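# Stand the full drink can upright in the bowl

## Task

Put the full drink can upright inside the bowl so that it stays standing there without any help from the robot. Then open the hand and pull the arm away from it.

## Robot and tools

ROBOT. Two arms, left_arm and right_arm, face each other across a table. left_arm's base is on the +y side. The names do not tell you which side of a picture an arm is on. Each arm carries an identical five-finger right hand, so the hands are not mirrored: every number and axis means the same thing on both.

FRAME. The results use one world frame. Its origin is on the table top halfway between the two arm bases, the table surface is z = 0, and +z is up. Positions are in metres and orientations are quaternions (w,x,y,z).

HAND POINT. Each arm is steered by a point 0.05 m in front of the palm, where the index pad and thumb tip meet in a pinch. Its +z runs along the straightened fingers, which extend 0.06 to 0.07 m past it. Its +y points out of the palm. Its +x points across the palm toward the little finger. A wrist bracket on the little-finger side reaches 0.11 m across and 0.03 m beyond the point along +y, and it can collide with things.

ROW LAYOUT. Both motion tools use a row of 28 numbers, each in [-1, 1]. The first 14 are for left_arm and the last 14 are for right_arm. Always send all 28, even when only one arm moves. Each arm's 14 are in this order: dx, dy, dz, rx, ry, rz, little, ring, middle, index, thumb_bend, thumb_turn, force_limit, speed.
- dx..rz are an offset, not a pose. They are measured from the hand point's measured pose, in the hand point's own axes. 1.0 equals 0.6 m of travel or 180 degrees of turn. rx, ry, rz form a single rotation vector.
- little..thumb_turn are absolute finger targets: +1 is open and straight, -1 is curled into the palm. thumb_turn at +1 puts the thumb beside the palm; at -1 it sits in front of the palm, opposite the fingers. A pinch is roughly index -0.22, thumb_bend -0.75, thumb_turn -0.57.
- force_limit sets where a closing motor stops, scaling linearly from about 0 N at -1 to 10 N at +1 (15 N for the thumb motors). It has no effect on opening.
- speed for the fingers runs linearly from nearly 0 at -1 to full at +1. At full speed a finger crosses its whole travel in 0.6 s.
No value means "no change". To keep a hand as it is, resend the eight hand numbers it last received. If it has received none yet, send its hand_measured (six values), then hand_force_limit, then hand_speed.

execute_actions(actions). actions is a list of actions. Each action is a list of up to 15 rows, and each row lasts one control step of 1/30 s. If an action has fewer than 15 rows, its last row is held for the remaining steps. Every row's offset counts from the pose at the start of that action, not from the previous row. The first action of a call starts from the last reported pose. An empty list just returns the current state and images. At each step the command is clipped to 100 mm and 16 degrees from the measured pose, so one action may not reach a distant target. Continue toward it in the next action.

move(target, speed, stop_force, blocking). target is one 28-number row laid out as above. Its offsets count from the pose in the latest result that shows one. Each hand point travels in a straight line, the shorter way round, and all paths finish together within 0.5 to 10 s.
- speed: top path speed in m/s, from 0.002 to 0.5, default 0.25. Turning is capped at twice that value in rad/s.
- stop_force: optional, in newtons, 9 to 40, one value for both arms. An arm's path ends once its wrist sensor feels that much extra push against the motion. The push is measured along the line toward the target, so it is unreliable if the hand is also rotating. Use it only with slow moves. Leave it out when backing away from something the hand is pressing on.
- blocking: if false, the call returns after 0.5 s while the arm keeps moving. Follow up with wait(0) or stop before sending anything else. It cannot be combined with stop_force.
The result adds a "move:" line with each arm's ending: done, off_target, moving, held, contact or fault. It also lists limits, where paced means the pose was clipped and held means a check blocked some steps. Each hand point's distance from its target is given too.

wait(seconds): 0 to 10 s. Lets the scene run while the last commands stay in force, or while a move continues. stop(): brakes a running move. zoom_image(camera, region): camera is cam_high, cam_low, cam_left_wrist or cam_right_wrist. region is [x0, y0, x1, y1] in pixels, at most 504 by 504, on 672x504 images. show_instructions(): shows the reference pages. finished_scene(scene): pass the current scene's number. It ends the scene and cannot be undone.

RESULTS. The state line gives each arm's hand point position, quaternion and velocities. "Hand target" lines show the pose each controller is heading for, and "pose unreachable" means a clearance check altered or blocked a command. Step readings list positions, and HELD marks steps that were held back. hand_measured, hand_stopped_by (moving, target, force, stalled, fault) and hand_load_n each give six values in motor order. A load near 0 means the grip is gone. Wrist force and Wrist torque are in the hand's own axes; they are noisy, offset by up to about 4 N, and saturate near 50 N. Joint torques are uncalibrated. The images come in the order cam_high, cam_low, cam_left_wrist, cam_right_wrist.

GRIPPING. With thumb_turn fully closed, the hand can wrap around objects 0.035 to 0.08 m across, which puts the object against the palm on the wrist side of the point. Turn the thumb before reaching the object. For a gentle grip, close at a finger speed of -0.9 or slower. A motor moves only when its target changes by 0.01 or more, then locks. To release, send targets more open than hand_measured.

AVOID. Do not drop, knock over, or push anything off the table. Do not let the arms touch each other hard. Do not drive a stiff arm past a firm contact: a joint over its load limit (wrist joints 24.3 N m), or any outside force of 150 N, stops that arm for 10 s. Holding loads heats the motors, and a MOTOR HOT warning comes before a forced stop. Loose objects may occasionally be nudged by outside pushes. Before finishing, make sure the can stands in the bowl on its own, with the hand open and clear of it.

Each tool is called after ">>>" by a JSON object that holds its "api" and its "payload", one argument or row to a line.

Reference images:

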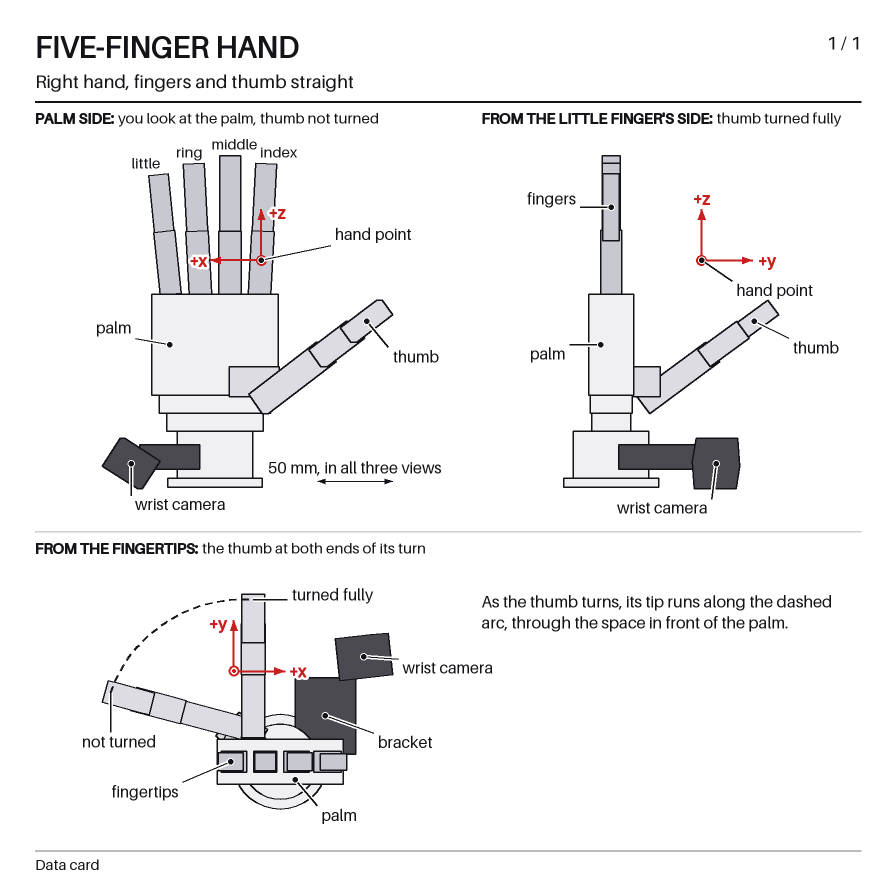

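## Session

I'll start by looking at the scene.

>>> {"api": "execute_actions", "payload": {
  "actions": []
}}

Scene clock: 0.00 s.
left_arm: end_effector_position=(+0.2452, +0.4318, +0.4775) hand_measured=(+1.000, +1.000, +1.000, +1.000, +1.000, +1.000) hand_load_n=(+0.0, +0.0, +0.0, +0.0, +0.0, +0.0) hand_stopped_by=(target, target, target, target, target, target) hand_force_limit=0.00 hand_speed=-0.80 end_effector_quat_wxyz=(-0.002, +0.430, +0.903, -0.017) end_effector_velocity=(-0.000, -0.000, +0.000) end_effector_angular_velocity=(-0.000, +0.000, +0.001) | right_arm: end_effector_position=(+0.1731, -0.2942, +0.4788) hand_measured=(+1.000, +1.000, +1.000, +1.000, +1.000, +1.000) hand_load_n=(+0.0, +0.0, +0.0, +0.0, +0.0, +0.0) hand_stopped_by=(target, target, target, target, target, target) hand_force_limit=0.00 hand_speed=-0.80 end_effector_quat_wxyz=(+0.014, -0.261, +0.965, -0.006) end_effector_velocity=(-0.000, -0.000, -0.000) end_effector_angular_velocity=(-0.001, -0.001, +0.001)
Joint positions: left_arm=[ 0.535 -1.724  1.335  1.94   1.598 -1.886] | right_arm=[-1.171 -1.721  1.33   1.934  1.581 -1.869]
Joint velocities: left_arm=[-0.     0.    -0.001  0.     0.    -0.002] | right_arm=[ 0.002 -0.    -0.     0.     0.001  0.001]
Joint torques (N m, as the arm reports them, + toward a larger angle): no reading
Wrist force (N, on the end effector, along its own x y z axes, offset not removed): no reading
Wrist torque (N m, same axes, about the end effector's origin, offset not removed): no reading
Hand target (left_arm): +0.245, +0.432, +0.477; -0.002, +0.430, +0.903, -0.017
Hand target (right_arm): +0.173, -0.294, +0.479; +0.014, -0.261, +0.965, -0.006

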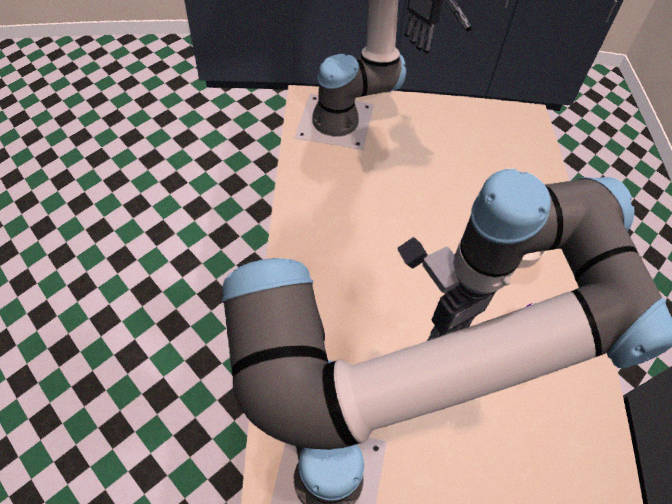

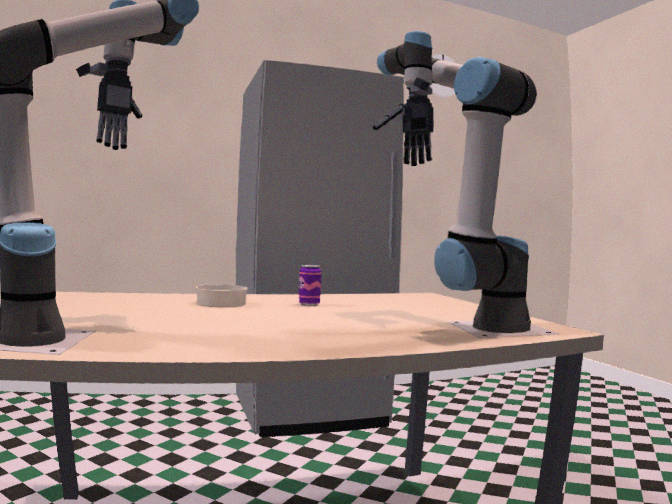

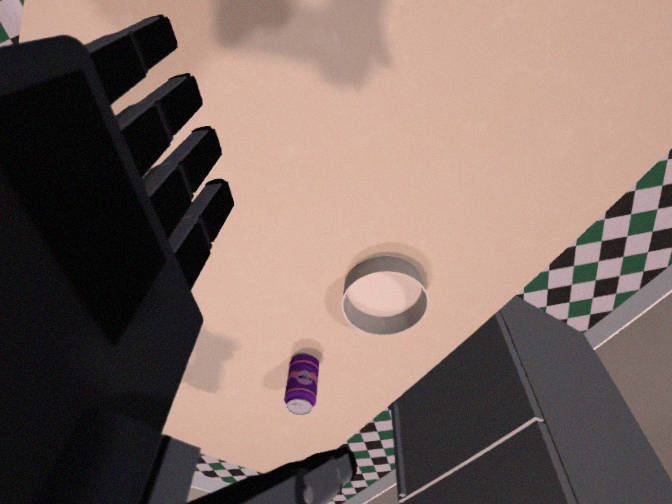

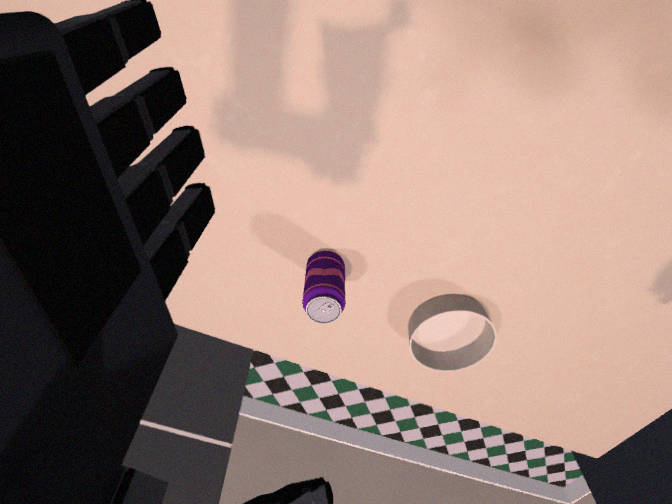

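>>> {"api": "zoom_image", "payload": {
  "camera": "cam_right_wrist",
  "region": [260, 220, 520, 400]
}}

>>> {"api": "zoom_image", "payload": {
  "camera": "cam_low",
  "region": [180, 250, 340, 320]
}}

>>> {"api": "zoom_image", "payload": {
  "camera": "cam_left_wrist",
  "region": [240, 230, 460, 430]
}}

Region (260, 220, 520, 400) of cam_right_wrist's 672x504 image, scaled by 1.938, with more detail than that image has; it fills the top 349 rows of this view, and the rest is white.

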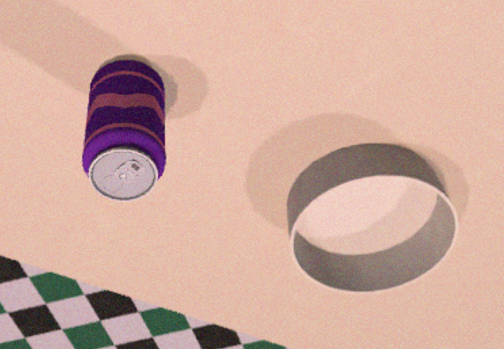

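Region (180, 250, 340, 320) of cam_low's 672x504 image, scaled by 3.150, with more detail than that image has; it fills the top 220 rows of this view, and the rest is white.

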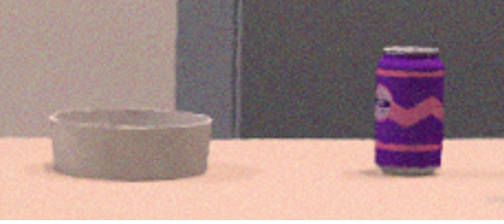

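Region (240, 230, 460, 430) of cam_left_wrist's 672x504 image, scaled by 2.291, with more detail than that image has; it fills the top 458 rows of this view, and the rest is white.

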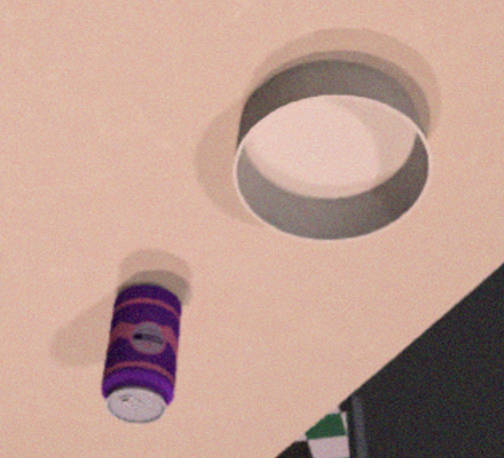

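>>> {"api": "move", "payload": {
  "target": [0,0,0,0,0,0,1,1,1,1,1,1,0,-0.8, -0.4498,0.1715,0.3054,-0.3371,0.0326,0.3447,1,1,1,1,1,-1,0,1],
  "speed": 0.5
}}

Scene clock: 122.33 s.
left_arm: end_effector_position=(+0.2452, +0.4318, +0.4775) hand_measured=(+1.000, +1.000, +1.000, +1.000, +1.000, +1.000) hand_load_n=(+0.0, +0.0, +0.0, +0.0, +0.0, +0.0) hand_stopped_by=(target, target, target, target, target, target) hand_force_limit=0.00 hand_speed=-0.80 end_effector_quat_wxyz=(-0.002, +0.430, +0.903, -0.017) end_effector_velocity=(+0.001, -0.001, -0.000) end_effector_angular_velocity=(+0.002, +0.000, +0.001) | right_arm: end_effector_position=(+0.3593, -0.0704, +0.3000) hand_measured=(+1.000, +1.000, +1.000, +1.000, +1.000, -1.000) hand_load_n=(+0.0, +0.0, +0.0, +0.0, +0.0, +0.0) hand_stopped_by=(target, target, target, target, target, target) hand_force_limit=0.00 hand_speed=1.00 end_effector_quat_wxyz=(-0.158, +0.277, +0.832, +0.454) end_effector_velocity=(+0.001, +0.000, -0.001) end_effector_angular_velocity=(+0.001, -0.004, -0.016)
Joint positions: left_arm=[ 0.535 -1.724  1.335  1.94   1.598 -1.886] | right_arm=[-1.081 -1.394  1.725  0.797  0.638 -0.382]
Joint velocities: left_arm=[ 0.002  0.003 -0.001 -0.    -0.     0.001] | right_arm=[ 0.005 -0.008  0.005 -0.027  0.009  0.031]
Joint torques (N m, as the arm reports them, + toward a larger angle): left_arm=[ -1.93 -10.69 -16.68   2.18   0.1    0.08] | right_arm=[  7.83 -34.86  -8.93   0.41   1.37   1.46]
Wrist force (N, on the end effector, along its own x y z axes, offset not removed): left_arm=[1.1 2.3 3.9] | right_arm=[-2.0 -0.9 -2.7]
Wrist torque (N m, same axes, about the end effector's origin, offset not removed): left_arm=[0.24 -0.08 0.08] | right_arm=[0.34 0.25 -0.04]
Hand target (left_arm): +0.245, +0.432, +0.477; -0.002, +0.430, +0.903, -0.017
Hand target (right_arm): +0.359, -0.070, +0.300; -0.158, +0.278, +0.832, +0.454
Off the commanded pose (left_arm): 0.000 m, 0 deg.
Off the commanded pose (right_arm): 0.001 m, 0 deg.
move: done
camera_calibration (this result's frames):
cam_left_wrist: T_world_to_cam=[[0.852921, 0.521413, -0.0255932, -0.42366], [0.441717, -0.694689, 0.567709, -0.0816924], [0.278232, -0.495516, -0.822831, 0.66695], [0, 0, 0, 1]] pos_world=[0.211867, 0.494636, 0.584322]
cam_right_wrist: T_world_to_cam=[[0.672374, 0.416493, 0.61192, -0.39572], [0.636325, -0.747561, -0.190377, -0.220671], [0.378157, 0.517385, -0.767666, 0.260411], [0, 0, 0, 1]] pos_world=[0.308015, -0.134883, 0.400047]

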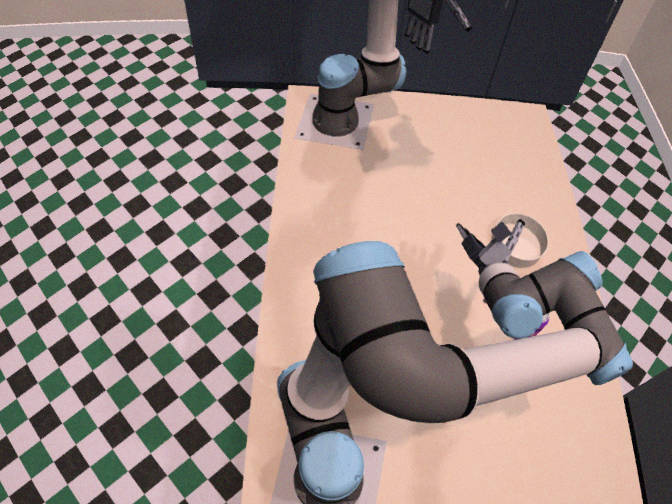

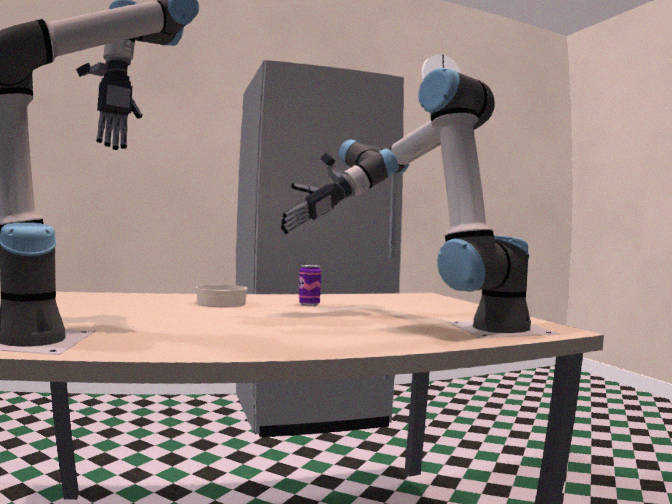

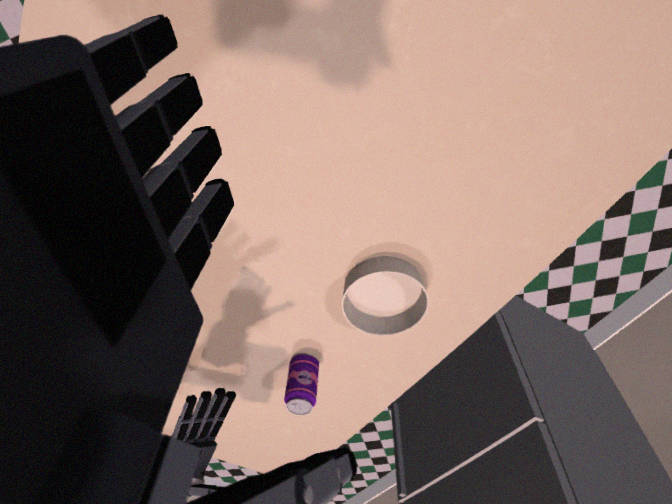

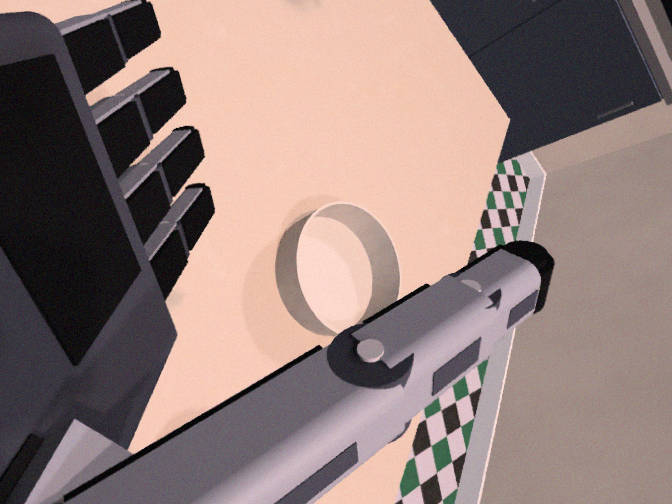

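>>> {"api": "zoom_image", "payload": {
  "camera": "cam_right_wrist",
  "region": [250, 180, 430, 360]
}}

>>> {"api": "zoom_image", "payload": {
  "camera": "cam_high",
  "region": [440, 190, 620, 350]
}}

Region (250, 180, 430, 360) of cam_right_wrist's 672x504 image, scaled by 2.800, with more detail than that image has.

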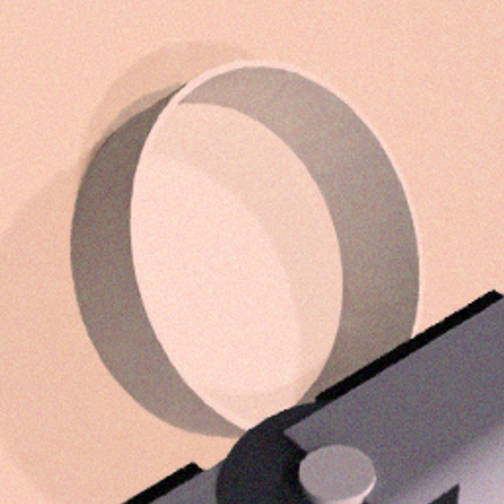

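Region (440, 190, 620, 350) of cam_high's 672x504 image, scaled by 2.800, with more detail than that image has.

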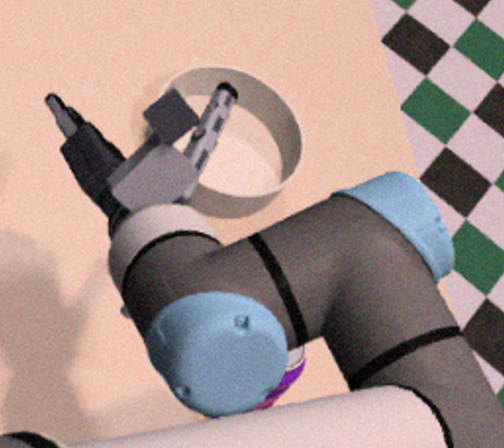

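>>> {"api": "move", "payload": {
  "target": [0,0,0,0,0,0,1,1,1,1,1,1,0,-0.8, -0.3366,-0.3000,-0.0747,-0.3378,0.0319,0.3445,1,1,1,1,1,-1,0,1],
  "speed": 0.5
}}

Scene clock: 161.47 s.
left_arm: end_effector_position=(+0.2452, +0.4318, +0.4775) hand_measured=(+1.000, +1.000, +1.000, +1.000, +1.000, +1.000) hand_load_n=(+0.0, +0.0, +0.0, +0.0, +0.0, +0.0) hand_stopped_by=(target, target, target, target, target, target) hand_force_limit=0.00 hand_speed=-0.80 end_effector_quat_wxyz=(-0.002, +0.430, +0.903, -0.017) end_effector_velocity=(+0.000, -0.000, -0.000) end_effector_angular_velocity=(-0.000, -0.001, -0.001) | right_arm: end_effector_position=(+0.4114, -0.2509, +0.1004) hand_measured=(+1.000, +1.000, +1.000, +1.000, +1.000, -1.000) hand_load_n=(+0.0, +0.0, +0.0, +0.0, +0.0, +0.0) hand_stopped_by=(target, target, target, target, target, target) hand_force_limit=0.00 hand_speed=1.00 end_effector_quat_wxyz=(-0.241, +0.665, +0.243, +0.664) end_effector_velocity=(+0.001, -0.000, -0.002) end_effector_angular_velocity=(+0.005, -0.004, -0.011)
Joint positions: left_arm=[ 0.535 -1.724  1.335  1.94   1.598 -1.886] | right_arm=[-1.208 -1.483  2.611 -1.126  1.065  1.568]
Joint velocities: left_arm=[-0.001  0.    -0.    -0.001 -0.     0.   ] | right_arm=[ 0.011  0.014  0.001 -0.023  0.023  0.005]
Joint torques (N m, as the arm reports them, + toward a larger angle): left_arm=[ -2.35 -10.48 -16.26   2.34   0.25   0.  ] | right_arm=[ 8.3  -8.05 -0.67 -2.52  2.6   1.31]
Wrist force (N, on the end effector, along its own x y z axes, offset not removed): left_arm=[-1.1 1.1 2.2] | right_arm=[-1.1 0.4 -3.1]
Wrist torque (N m, same axes, about the end effector's origin, offset not removed): left_arm=[0.21 0.21 -0.17] | right_arm=[0.40 0.14 0.02]
Hand target (left_arm): +0.245, +0.432, +0.477; -0.002, +0.430, +0.903, -0.017
Hand target (right_arm): +0.412, -0.251, +0.100; -0.241, +0.665, +0.243, +0.664
Off the commanded pose (left_arm): 0.000 m, 0 deg.
Off the commanded pose (right_arm): 0.001 m, 0 deg.
move: done; limits=paced
camera_calibration (this result's frames):
cam_left_wrist: T_world_to_cam=[[0.85292, 0.521413, -0.0255931, -0.423661], [0.441717, -0.694689, 0.567709, -0.0816925], [0.278232, -0.495516, -0.822831, 0.66695], [0, 0, 0, 1]] pos_world=[0.211867, 0.494636, 0.584322]
cam_right_wrist: T_world_to_cam=[[0.651821, -0.753448, -0.0862845, -0.448467], [-0.45266, -0.295249, -0.841384, 0.200199], [0.608464, 0.587489, -0.533506, 0.0801803], [0, 0, 0, 1]] pos_world=[0.334156, -0.325893, 0.172525]

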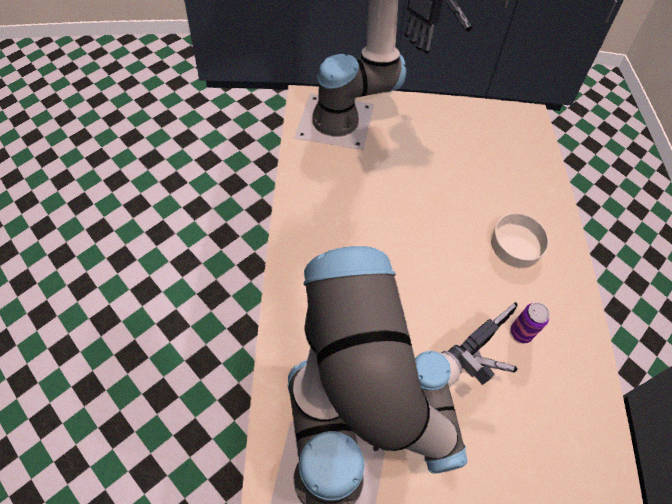

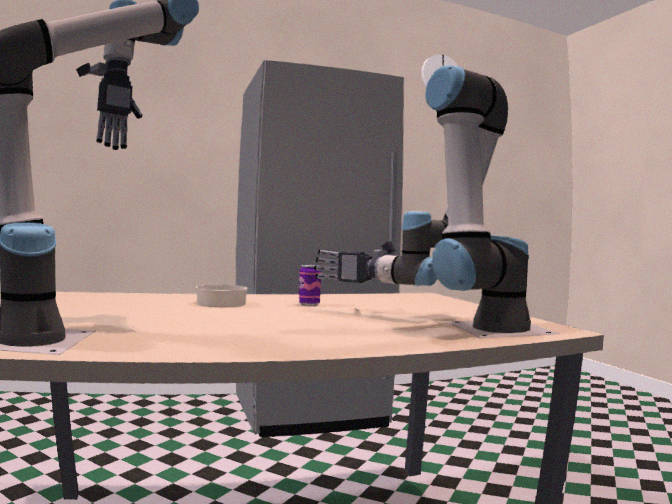

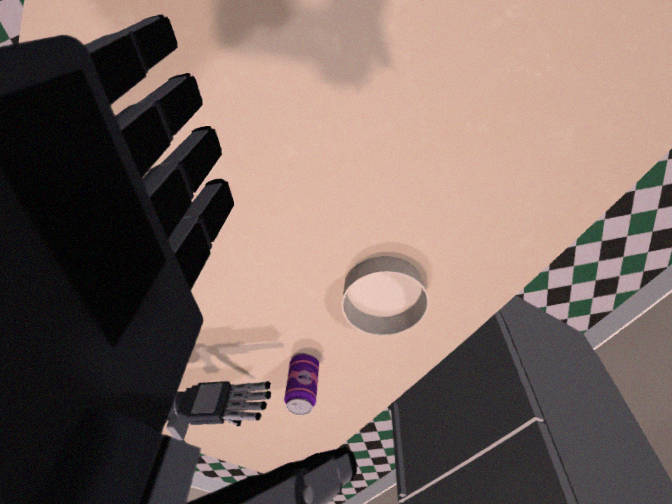

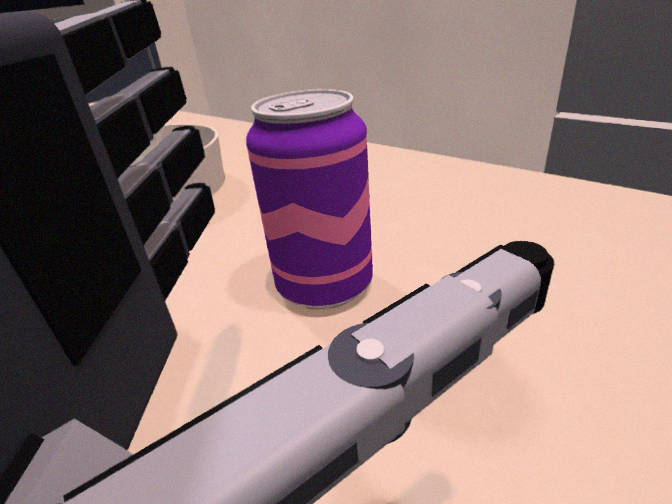

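>>> {"api": "zoom_image", "payload": {
  "camera": "cam_right_wrist",
  "region": [170, 70, 430, 330]
}}

>>> {"api": "zoom_image", "payload": {
  "camera": "cam_low",
  "region": [280, 230, 420, 320]
}}

>>> {"api": "zoom_image", "payload": {
  "camera": "cam_high",
  "region": [430, 280, 580, 400]
}}

Region (170, 70, 430, 330) of cam_right_wrist's 672x504 image, scaled by 1.938, with more detail than that image has.

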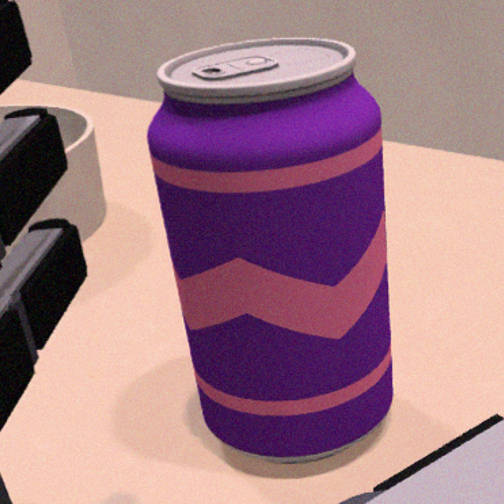

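Region (280, 230, 420, 320) of cam_low's 672x504 image, scaled by 3.600, with more detail than that image has; it fills the top 324 rows of this view, and the rest is white.

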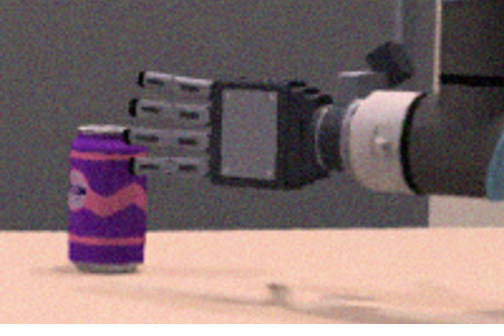

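Region (430, 280, 580, 400) of cam_high's 672x504 image, scaled by 3.360, with more detail than that image has; it fills the top 403 rows of this view, and the rest is white.

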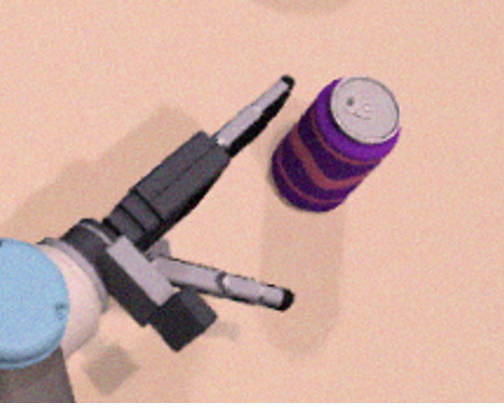

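>>> {"api": "move", "payload": {
  "target": [0,0,0,0,0,0,1,1,1,1,1,1,0,-0.8, -0.0373,-0.0192,0.2083,0,0,0,1,1,1,1,1,-1,0,1],
  "speed": 0.13
}}

Scene clock: 209.20 s.
left_arm: end_effector_position=(+0.2452, +0.4318, +0.4775) hand_measured=(+1.000, +1.000, +1.000, +1.000, +1.000, +1.000) hand_load_n=(+0.0, +0.0, +0.0, +0.0, +0.0, +0.0) hand_stopped_by=(target, target, target, target, target, target) hand_force_limit=0.00 hand_speed=-0.80 end_effector_quat_wxyz=(-0.002, +0.430, +0.903, -0.017) end_effector_velocity=(+0.000, -0.000, +0.000) end_effector_angular_velocity=(-0.001, +0.000, -0.001) | right_arm: end_effector_position=(+0.4995, -0.1618, +0.0777) hand_measured=(+1.000, +1.000, +1.000, +1.000, +1.000, -1.000) hand_load_n=(+0.0, +0.0, +0.0, +0.0, +0.0, +0.0) hand_stopped_by=(target, target, target, target, target, target) hand_force_limit=0.00 hand_speed=1.00 end_effector_quat_wxyz=(-0.242, +0.665, +0.243, +0.664) end_effector_velocity=(+0.002, +0.001, -0.001) end_effector_angular_velocity=(+0.001, +0.002, -0.001)
Joint positions: left_arm=[ 0.535 -1.724  1.335  1.94   1.598 -1.886] | right_arm=[-0.993 -1.18   2.265 -1.083  1.28   1.568]
Joint velocities: left_arm=[ 0.     0.    -0.001  0.     0.     0.001] | right_arm=[ 0.001  0.005 -0.007  0.002  0.002  0.002]
Joint torques (N m, as the arm reports them, + toward a larger angle): left_arm=[ -2.12 -11.4  -16.44   2.33   0.37   0.05] | right_arm=[  7.65 -22.94 -23.63  -0.14   2.7   -1.51]
Wrist force (N, on the end effector, along its own x y z axes, offset not removed): left_arm=[-0.8 1.9 2.4] | right_arm=[-2.1 -3.2 -1.9]
Wrist torque (N m, same axes, about the end effector's origin, offset not removed): left_arm=[0.18 0.22 -0.08] | right_arm=[-0.16 0.33 -0.17]
Hand target (left_arm): +0.245, +0.432, +0.477; -0.002, +0.430, +0.903, -0.017
Hand target (right_arm): +0.500, -0.162, +0.078; -0.242, +0.665, +0.243, +0.664
Off the commanded pose (left_arm): 0.000 m, 0 deg.
Off the commanded pose (right_arm): 0.000 m, 0 deg.
move: done
camera_calibration (this result's frames):
cam_left_wrist: T_world_to_cam=[[0.85292, 0.521413, -0.0255931, -0.423661], [0.441717, -0.694689, 0.567709, -0.0816923], [0.278232, -0.495516, -0.822831, 0.66695], [0, 0, 0, 1]] pos_world=[0.211867, 0.494636, 0.584322]
cam_right_wrist: T_world_to_cam=[[0.651851, -0.753386, -0.0865991, -0.440679], [-0.45273, -0.294995, -0.841435, 0.247261], [0.608379, 0.587697, -0.533374, -0.037763], [0, 0, 0, 1]] pos_world=[0.422174, -0.236867, 0.14975]

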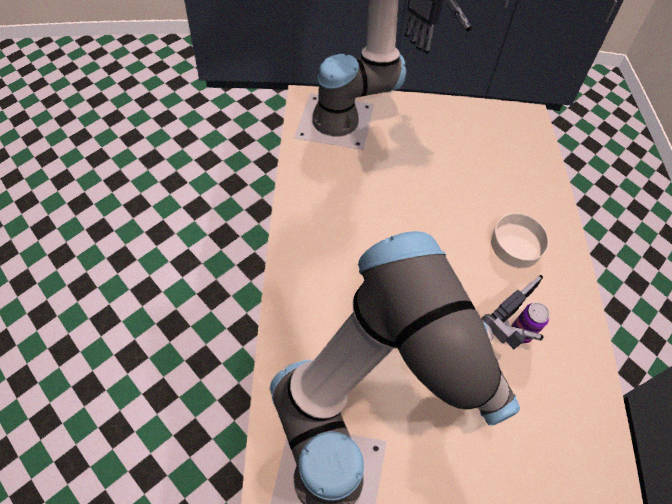

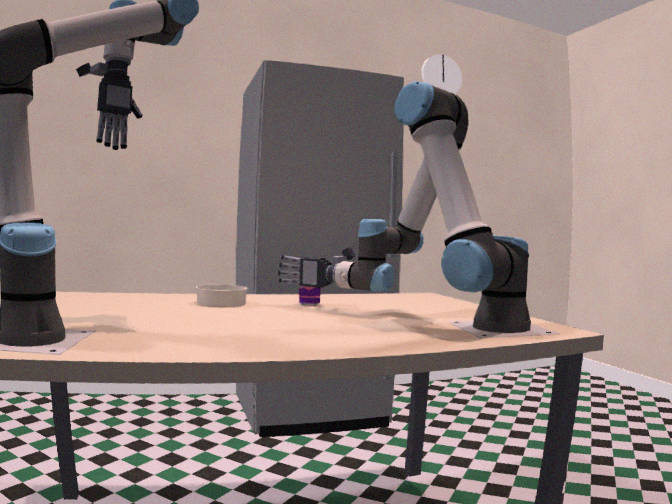

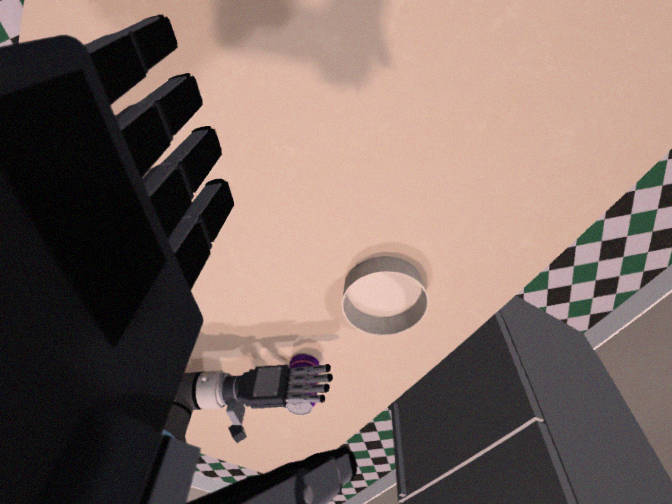

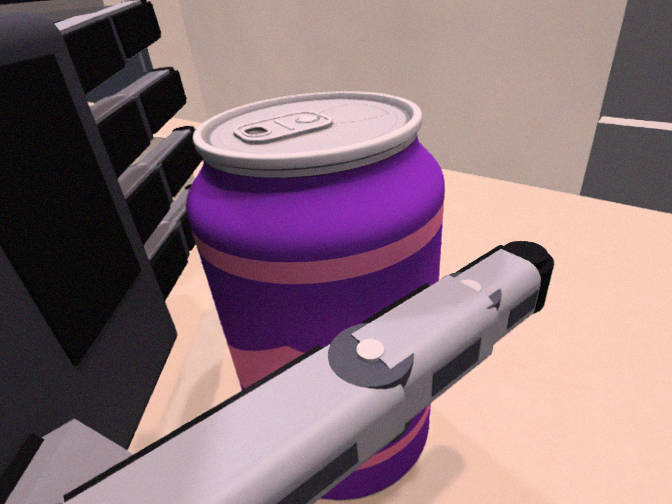

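>>> {"api": "zoom_image", "payload": {
  "camera": "cam_right_wrist",
  "region": [150, 70, 480, 370]
}}

>>> {"api": "zoom_image", "payload": {
  "camera": "cam_high",
  "region": [470, 260, 580, 360]
}}

>>> {"api": "zoom_image", "payload": {
  "camera": "cam_low",
  "region": [180, 230, 400, 320]
}}

Region (150, 70, 480, 370) of cam_right_wrist's 672x504 image, scaled by 1.527, with more detail than that image has; it fills the top 458 rows of this view, and the rest is white.

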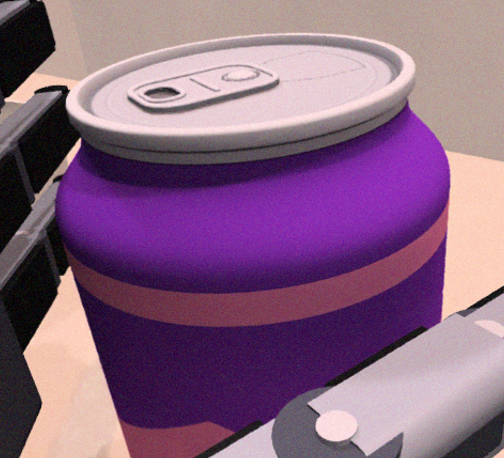

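Region (470, 260, 580, 360) of cam_high's 672x504 image, scaled by 4.582, with more detail than that image has; it fills the top 458 rows of this view, and the rest is white.

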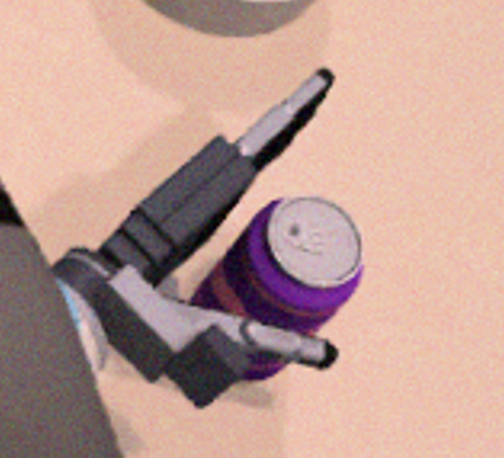

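Region (180, 230, 400, 320) of cam_low's 672x504 image, scaled by 2.291, with more detail than that image has; it fills the top 206 rows of this view, and the rest is white.

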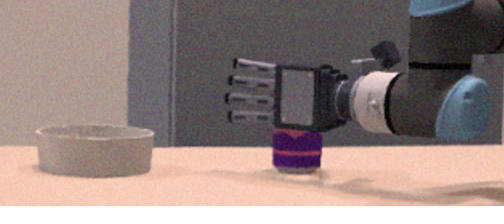

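>>> {"api": "execute_actions", "payload": {
  "actions": [
    [[0,0,0,0,0,0,1,1,1,1,1,1,0,-0.8, 0,0.0008,0.0021,0,0,0,1,1,0.5,0.5,1,-1,-0.7,0.0],[0,0,0,0,0,0,1,1,1,1,1,1,0,-0.8, 0,0.0017,0.0042,0,0,0,1,1,0.5,0.5,1,-1,-0.7,0.0],[0,0,0,0,0,0,1,1,1,1,1,1,0,-0.8, 0,0.0025,0.0063,0,0,0,1,1,0.5,0.5,1,-1,-0.7,0.0],[0,0,0,0,0,0,1,1,1,1,1,1,0,-0.8, 0,0.0033,0.0083,0,0,0,1,1,0.5,0.5,1,-1,-0.7,0.0],[0,0,0,0,0,0,1,1,1,1,1,1,0,-0.8, 0,0.0042,0.0104,0,0,0,1,1,0.5,0.5,1,-1,-0.7,0.0],[0,0,0,0,0,0,1,1,1,1,1,1,0,-0.8, 0,0.005,0.0125,0,0,0,1,1,0.5,0.5,1,-1,-0.7,0.0],[0,0,0,0,0,0,1,1,1,1,1,1,0,-0.8, 0,0.0058,0.0146,0,0,0,1,1,0.5,0.5,1,-1,-0.7,0.0],[0,0,0,0,0,0,1,1,1,1,1,1,0,-0.8, 0,0.0067,0.0167,0,0,0,1,1,0.5,0.5,1,-1,-0.7,0.0]]
  ]
}}

Scene clock: 248.43 s.
left_arm: end_effector_position=(+0.2452, +0.4318, +0.4775) hand_measured=(+1.000, +1.000, +1.000, +1.000, +1.000, +1.000) hand_load_n=(+0.0, +0.0, +0.0, +0.0, +0.0, +0.0) hand_stopped_by=(target, target, target, target, target, target) hand_force_limit=0.00 hand_speed=-0.80 end_effector_quat_wxyz=(-0.002, +0.430, +0.903, -0.017) end_effector_velocity=(-0.000, -0.000, -0.000) end_effector_angular_velocity=(+0.001, -0.000, -0.001) | right_arm: end_effector_position=(+0.5091, -0.1587, +0.0777) hand_measured=(+1.000, +1.000, +0.500, +0.500, +1.000, -1.000) hand_load_n=(+0.0, +0.0, +0.0, +0.0, +0.0, +0.0) hand_stopped_by=(target, target, target, target, target, target) hand_force_limit=-0.70 hand_speed=0.00 end_effector_quat_wxyz=(-0.242, +0.665, +0.243, +0.664) end_effector_velocity=(+0.005, +0.002, -0.000) end_effector_angular_velocity=(+0.002, +0.003, +0.001)
Joint positions: left_arm=[ 0.535 -1.724  1.335  1.94   1.598 -1.886] | right_arm=[-0.996 -1.166  2.238 -1.071  1.277  1.568]
Joint velocities: left_arm=[-0.001  0.     0.001  0.    -0.001  0.   ] | right_arm=[-0.002  0.008 -0.015  0.008 -0.003  0.003]
Joint torques (N m, as the arm reports them, + toward a larger angle): left_arm=[ -2.17 -11.29 -16.33   2.18   0.11  -0.13] | right_arm=[-11.39 -22.98 -25.28  -0.15  -2.17  -0.92]
Wrist force (N, on the end effector, along its own x y z axes, offset not removed): left_arm=[-1.2 1.7 2.5] | right_arm=[-0.2 -1.9 -1.1]
Wrist torque (N m, same axes, about the end effector's origin, offset not removed): left_arm=[0.25 0.30 -0.11] | right_arm=[0.02 0.07 0.08]
Hand target (left_arm): +0.245, +0.432, +0.477; -0.002, +0.430, +0.903, -0.017
Hand target (right_arm): +0.510, -0.158, +0.078; -0.242, +0.665, +0.243, +0.664
Off the commanded pose (left_arm): 0.000 m, 0 deg.
Off the commanded pose (right_arm): 0.001 m, 0 deg.
Step readings (end_effector_position):
0: left_arm (+0.2452, +0.4318, +0.4775) | right_arm (+0.4997, -0.1617, +0.0776)
1: left_arm (+0.2452, +0.4318, +0.4775) | right_arm (+0.4997, -0.1617, +0.0776)
2: left_arm (+0.2452, +0.4318, +0.4775) | right_arm (+0.4999, -0.1616, +0.0776)
4: left_arm (+0.2452, +0.4318, +0.4775) | right_arm (+0.5010, -0.1613, +0.0777)
8: left_arm (+0.2452, +0.4318, +0.4775) | right_arm (+0.5049, -0.1600, +0.0777)
15: end_effector_position above
camera_calibration (this result's frames):
cam_left_wrist: T_world_to_cam=[[0.852921, 0.521413, -0.0255931, -0.423661], [0.441717, -0.694689, 0.567709, -0.0816922], [0.278232, -0.495516, -0.822831, 0.66695], [0, 0, 0, 1]] pos_world=[0.211867, 0.494636, 0.584322]
cam_right_wrist: T_world_to_cam=[[0.651863, -0.753379, -0.086577, -0.44459], [-0.452693, -0.294995, -0.841455, 0.252537], [0.608394, 0.587706, -0.533346, -0.0455099], [0, 0, 0, 1]] pos_world=[0.431821, -0.233701, 0.149735]

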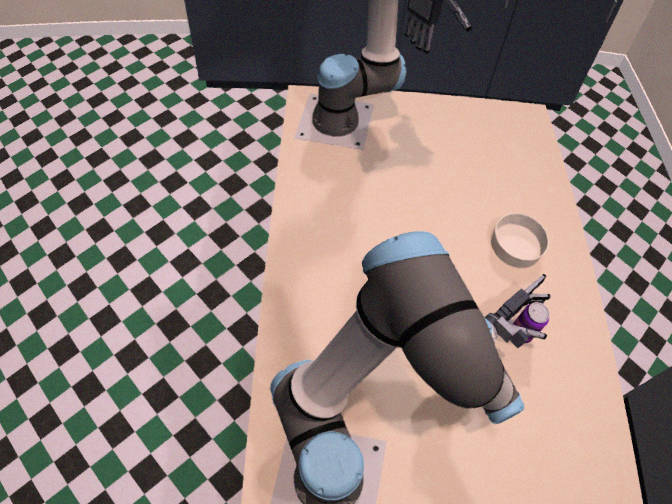

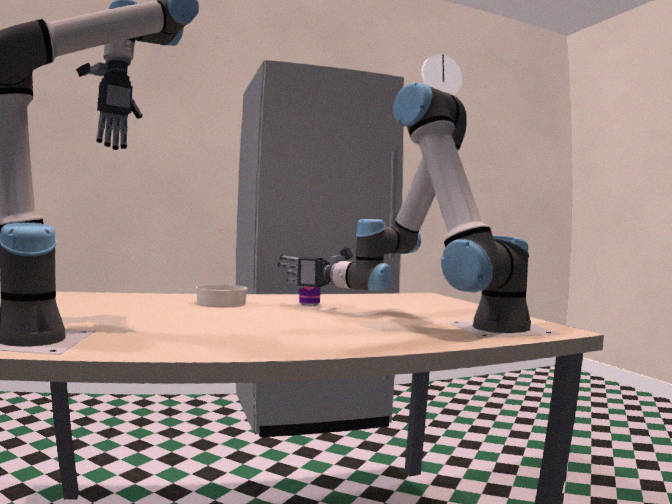

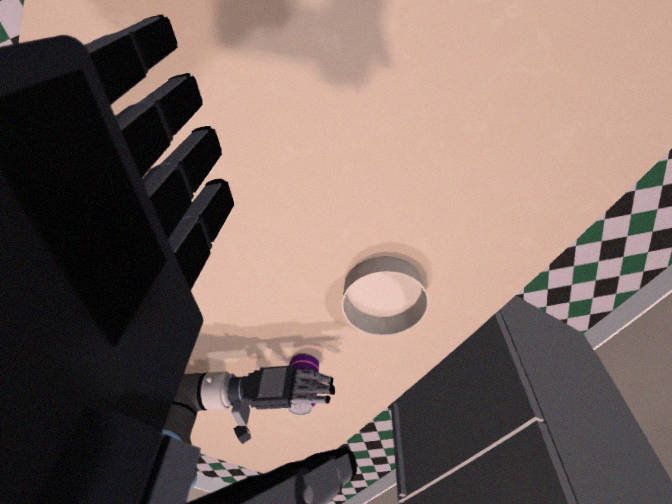

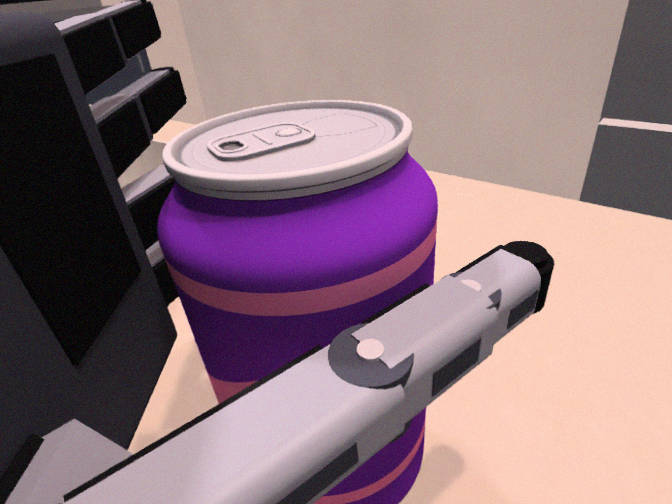

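>>> {"api": "zoom_image", "payload": {
  "camera": "cam_high",
  "region": [480, 260, 580, 360]
}}

Region (480, 260, 580, 360) of cam_high's 672x504 image, scaled by 5.040, with more detail than that image has.

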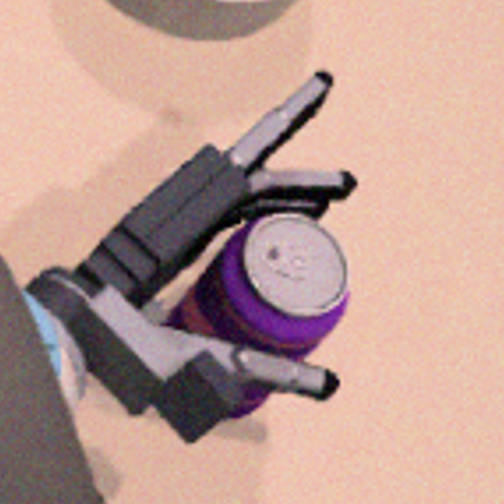

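>>> {"api": "execute_actions", "payload": {
  "actions": [
    [[0,0,0,0,0,0,1,1,1,1,1,1,0,-0.8, 0,0.0003,0.0013,0,0,0,1,1,-1,-1,1,-1,-0.7,-0.7],[0,0,0,0,0,0,1,1,1,1,1,1,0,-0.8, 0,0.0003,0.0013,0,0,0,1,1,-1,-1,1,-1,-0.7,-0.7],[0,0,0,0,0,0,1,1,1,1,1,1,0,-0.8, 0,0.0003,0.0013,0,0,0,1,1,-1,-1,1,-1,-0.7,-0.7],[0,0,0,0,0,0,1,1,1,1,1,1,0,-0.8, 0,0.0003,0.0013,0,0,0,1,1,-1,-1,-1,-1,-0.7,-0.7]],
    [[0,0,0,0,0,0,1,1,1,1,1,1,0,-0.8, 0,0,0,0,0,0,1,1,-1,-1,-1,-1,-0.7,-0.7]]
  ]
}}

Scene clock: 258.67 s.
left_arm: end_effector_position=(+0.2452, +0.4318, +0.4775) hand_measured=(+1.000, +1.000, +1.000, +1.000, +1.000, +1.000) hand_load_n=(+0.0, +0.0, +0.0, +0.0, +0.0, +0.0) hand_stopped_by=(target, target, target, target, target, target) hand_force_limit=0.00 hand_speed=-0.80 end_effector_quat_wxyz=(-0.002, +0.430, +0.903, -0.017) end_effector_velocity=(-0.000, +0.000, +0.000) end_effector_angular_velocity=(+0.000, +0.001, -0.000) | right_arm: end_effector_position=(+0.5098, -0.1583, +0.0777) hand_measured=(+1.000, +1.000, +0.052, +0.052, +0.752, -1.000) hand_load_n=(+0.0, +0.0, +3.0, +3.5, +4.5, +1.5) hand_stopped_by=(target, target, force, force, force, target) hand_force_limit=-0.70 hand_speed=-0.70 end_effector_quat_wxyz=(-0.242, +0.665, +0.243, +0.664) end_effector_velocity=(+0.000, +0.000, +0.001) end_effector_angular_velocity=(+0.001, -0.001, +0.000)
Joint positions: left_arm=[ 0.535 -1.724  1.335  1.94   1.598 -1.886] | right_arm=[-0.996 -1.165  2.236 -1.069  1.277  1.568]
Joint velocities: left_arm=[-0.001 -0.001  0.     0.001  0.001 -0.001] | right_arm=[ 0.    -0.002  0.     0.     0.     0.001]
Joint torques (N m, as the arm reports them, + toward a larger angle): left_arm=[ -2.05 -10.44 -16.78   2.15   0.06   0.04] | right_arm=[  7.08 -22.96 -25.05  -0.1    2.07   0.73]
Wrist force (N, on the end effector, along its own x y z axes, offset not removed): left_arm=[-0.8 1.2 2.0] | right_arm=[2.8 -2.7 2.3]
Wrist torque (N m, same axes, about the end effector's origin, offset not removed): left_arm=[0.21 0.16 -0.11] | right_arm=[-0.30 -0.36 0.07]
Hand target (left_arm): +0.245, +0.432, +0.477; -0.002, +0.430, +0.903, -0.017
Hand target (right_arm): +0.510, -0.158, +0.078; -0.242, +0.665, +0.243, +0.664
Off the commanded pose (left_arm): 0.000 m, 0 deg.
Off the commanded pose (right_arm): 0.000 m, 0 deg.
Step readings (end_effector_position; steps 1 to 15: 1st action; 16 to 30: 2nd action):
0: left_arm (+0.2452, +0.4318, +0.4775) | right_arm (+0.5097, -0.1585, +0.0777)
1: left_arm (+0.2452, +0.4318, +0.4775) | right_arm (+0.5097, -0.1585, +0.0777)
2: left_arm (+0.2452, +0.4318, +0.4775) | right_arm (+0.5097, -0.1585, +0.0777)
4: left_arm (+0.2452, +0.4318, +0.4775) | right_arm (+0.5098, -0.1584, +0.0777)
8: left_arm (+0.2452, +0.4318, +0.4775) | right_arm (+0.5098, -0.1584, +0.0777)
15: left_arm (+0.2452, +0.4318, +0.4775) | right_arm (+0.5098, -0.1583, +0.0777)
16: left_arm (+0.2452, +0.4318, +0.4775) | right_arm (+0.5098, -0.1583, +0.0777)
17: left_arm (+0.2452, +0.4318, +0.4775) | right_arm (+0.5098, -0.1583, +0.0777)
19: left_arm (+0.2452, +0.4318, +0.4775) | right_arm (+0.5098, -0.1583, +0.0777)
23: left_arm (+0.2452, +0.4318, +0.4775) | right_arm (+0.5098, -0.1583, +0.0777)
30: end_effector_position above
camera_calibration (this result's frames):
cam_left_wrist: T_world_to_cam=[[0.852921, 0.521413, -0.0255933, -0.42366], [0.441717, -0.694689, 0.567709, -0.0816923], [0.278232, -0.495516, -0.822831, 0.666951], [0, 0, 0, 1]] pos_world=[0.211867, 0.494636, 0.584322]
cam_right_wrist: T_world_to_cam=[[0.651874, -0.753369, -0.086575, -0.444791], [-0.452684, -0.295, -0.841458, 0.252964], [0.608389, 0.587716, -0.533341, -0.0461547], [0, 0, 0, 1]] pos_world=[0.43254, -0.233342, 0.149734]

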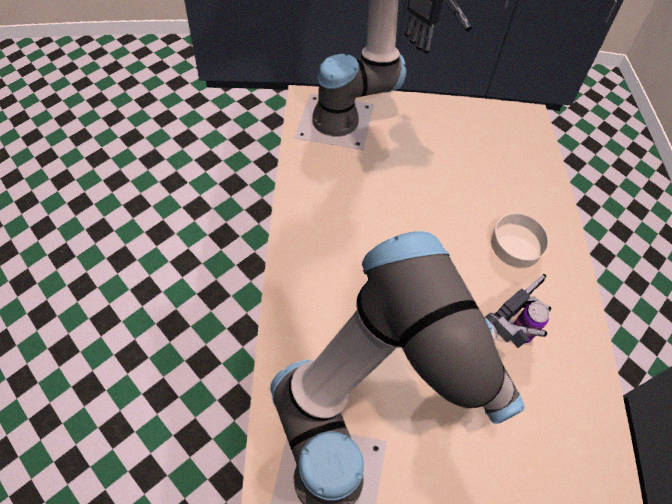

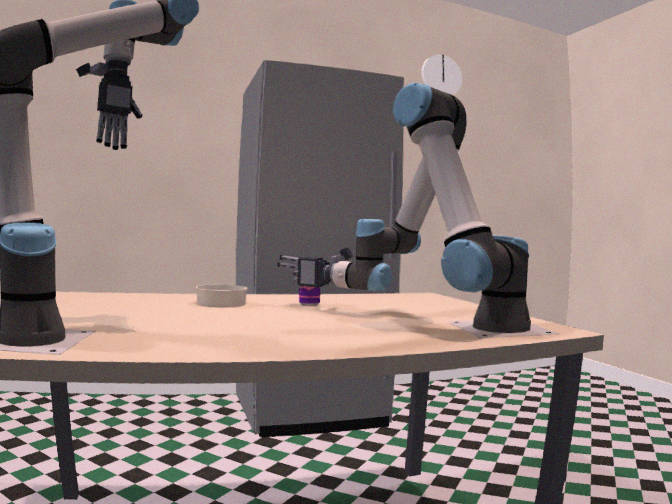

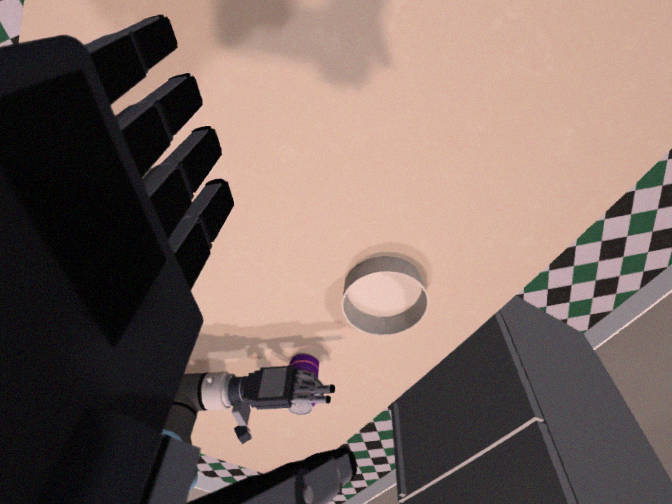

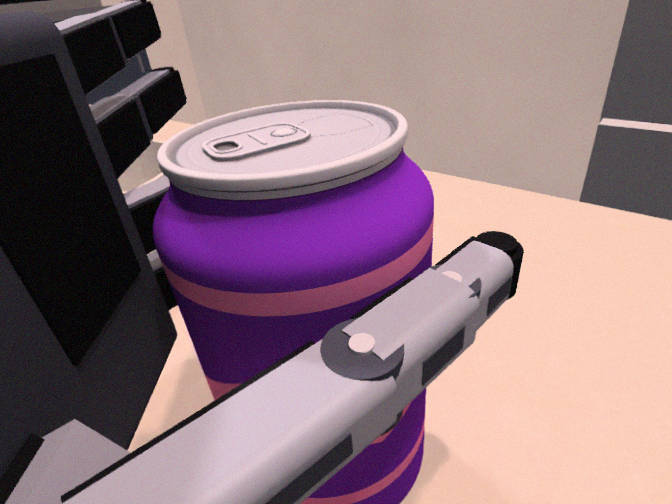

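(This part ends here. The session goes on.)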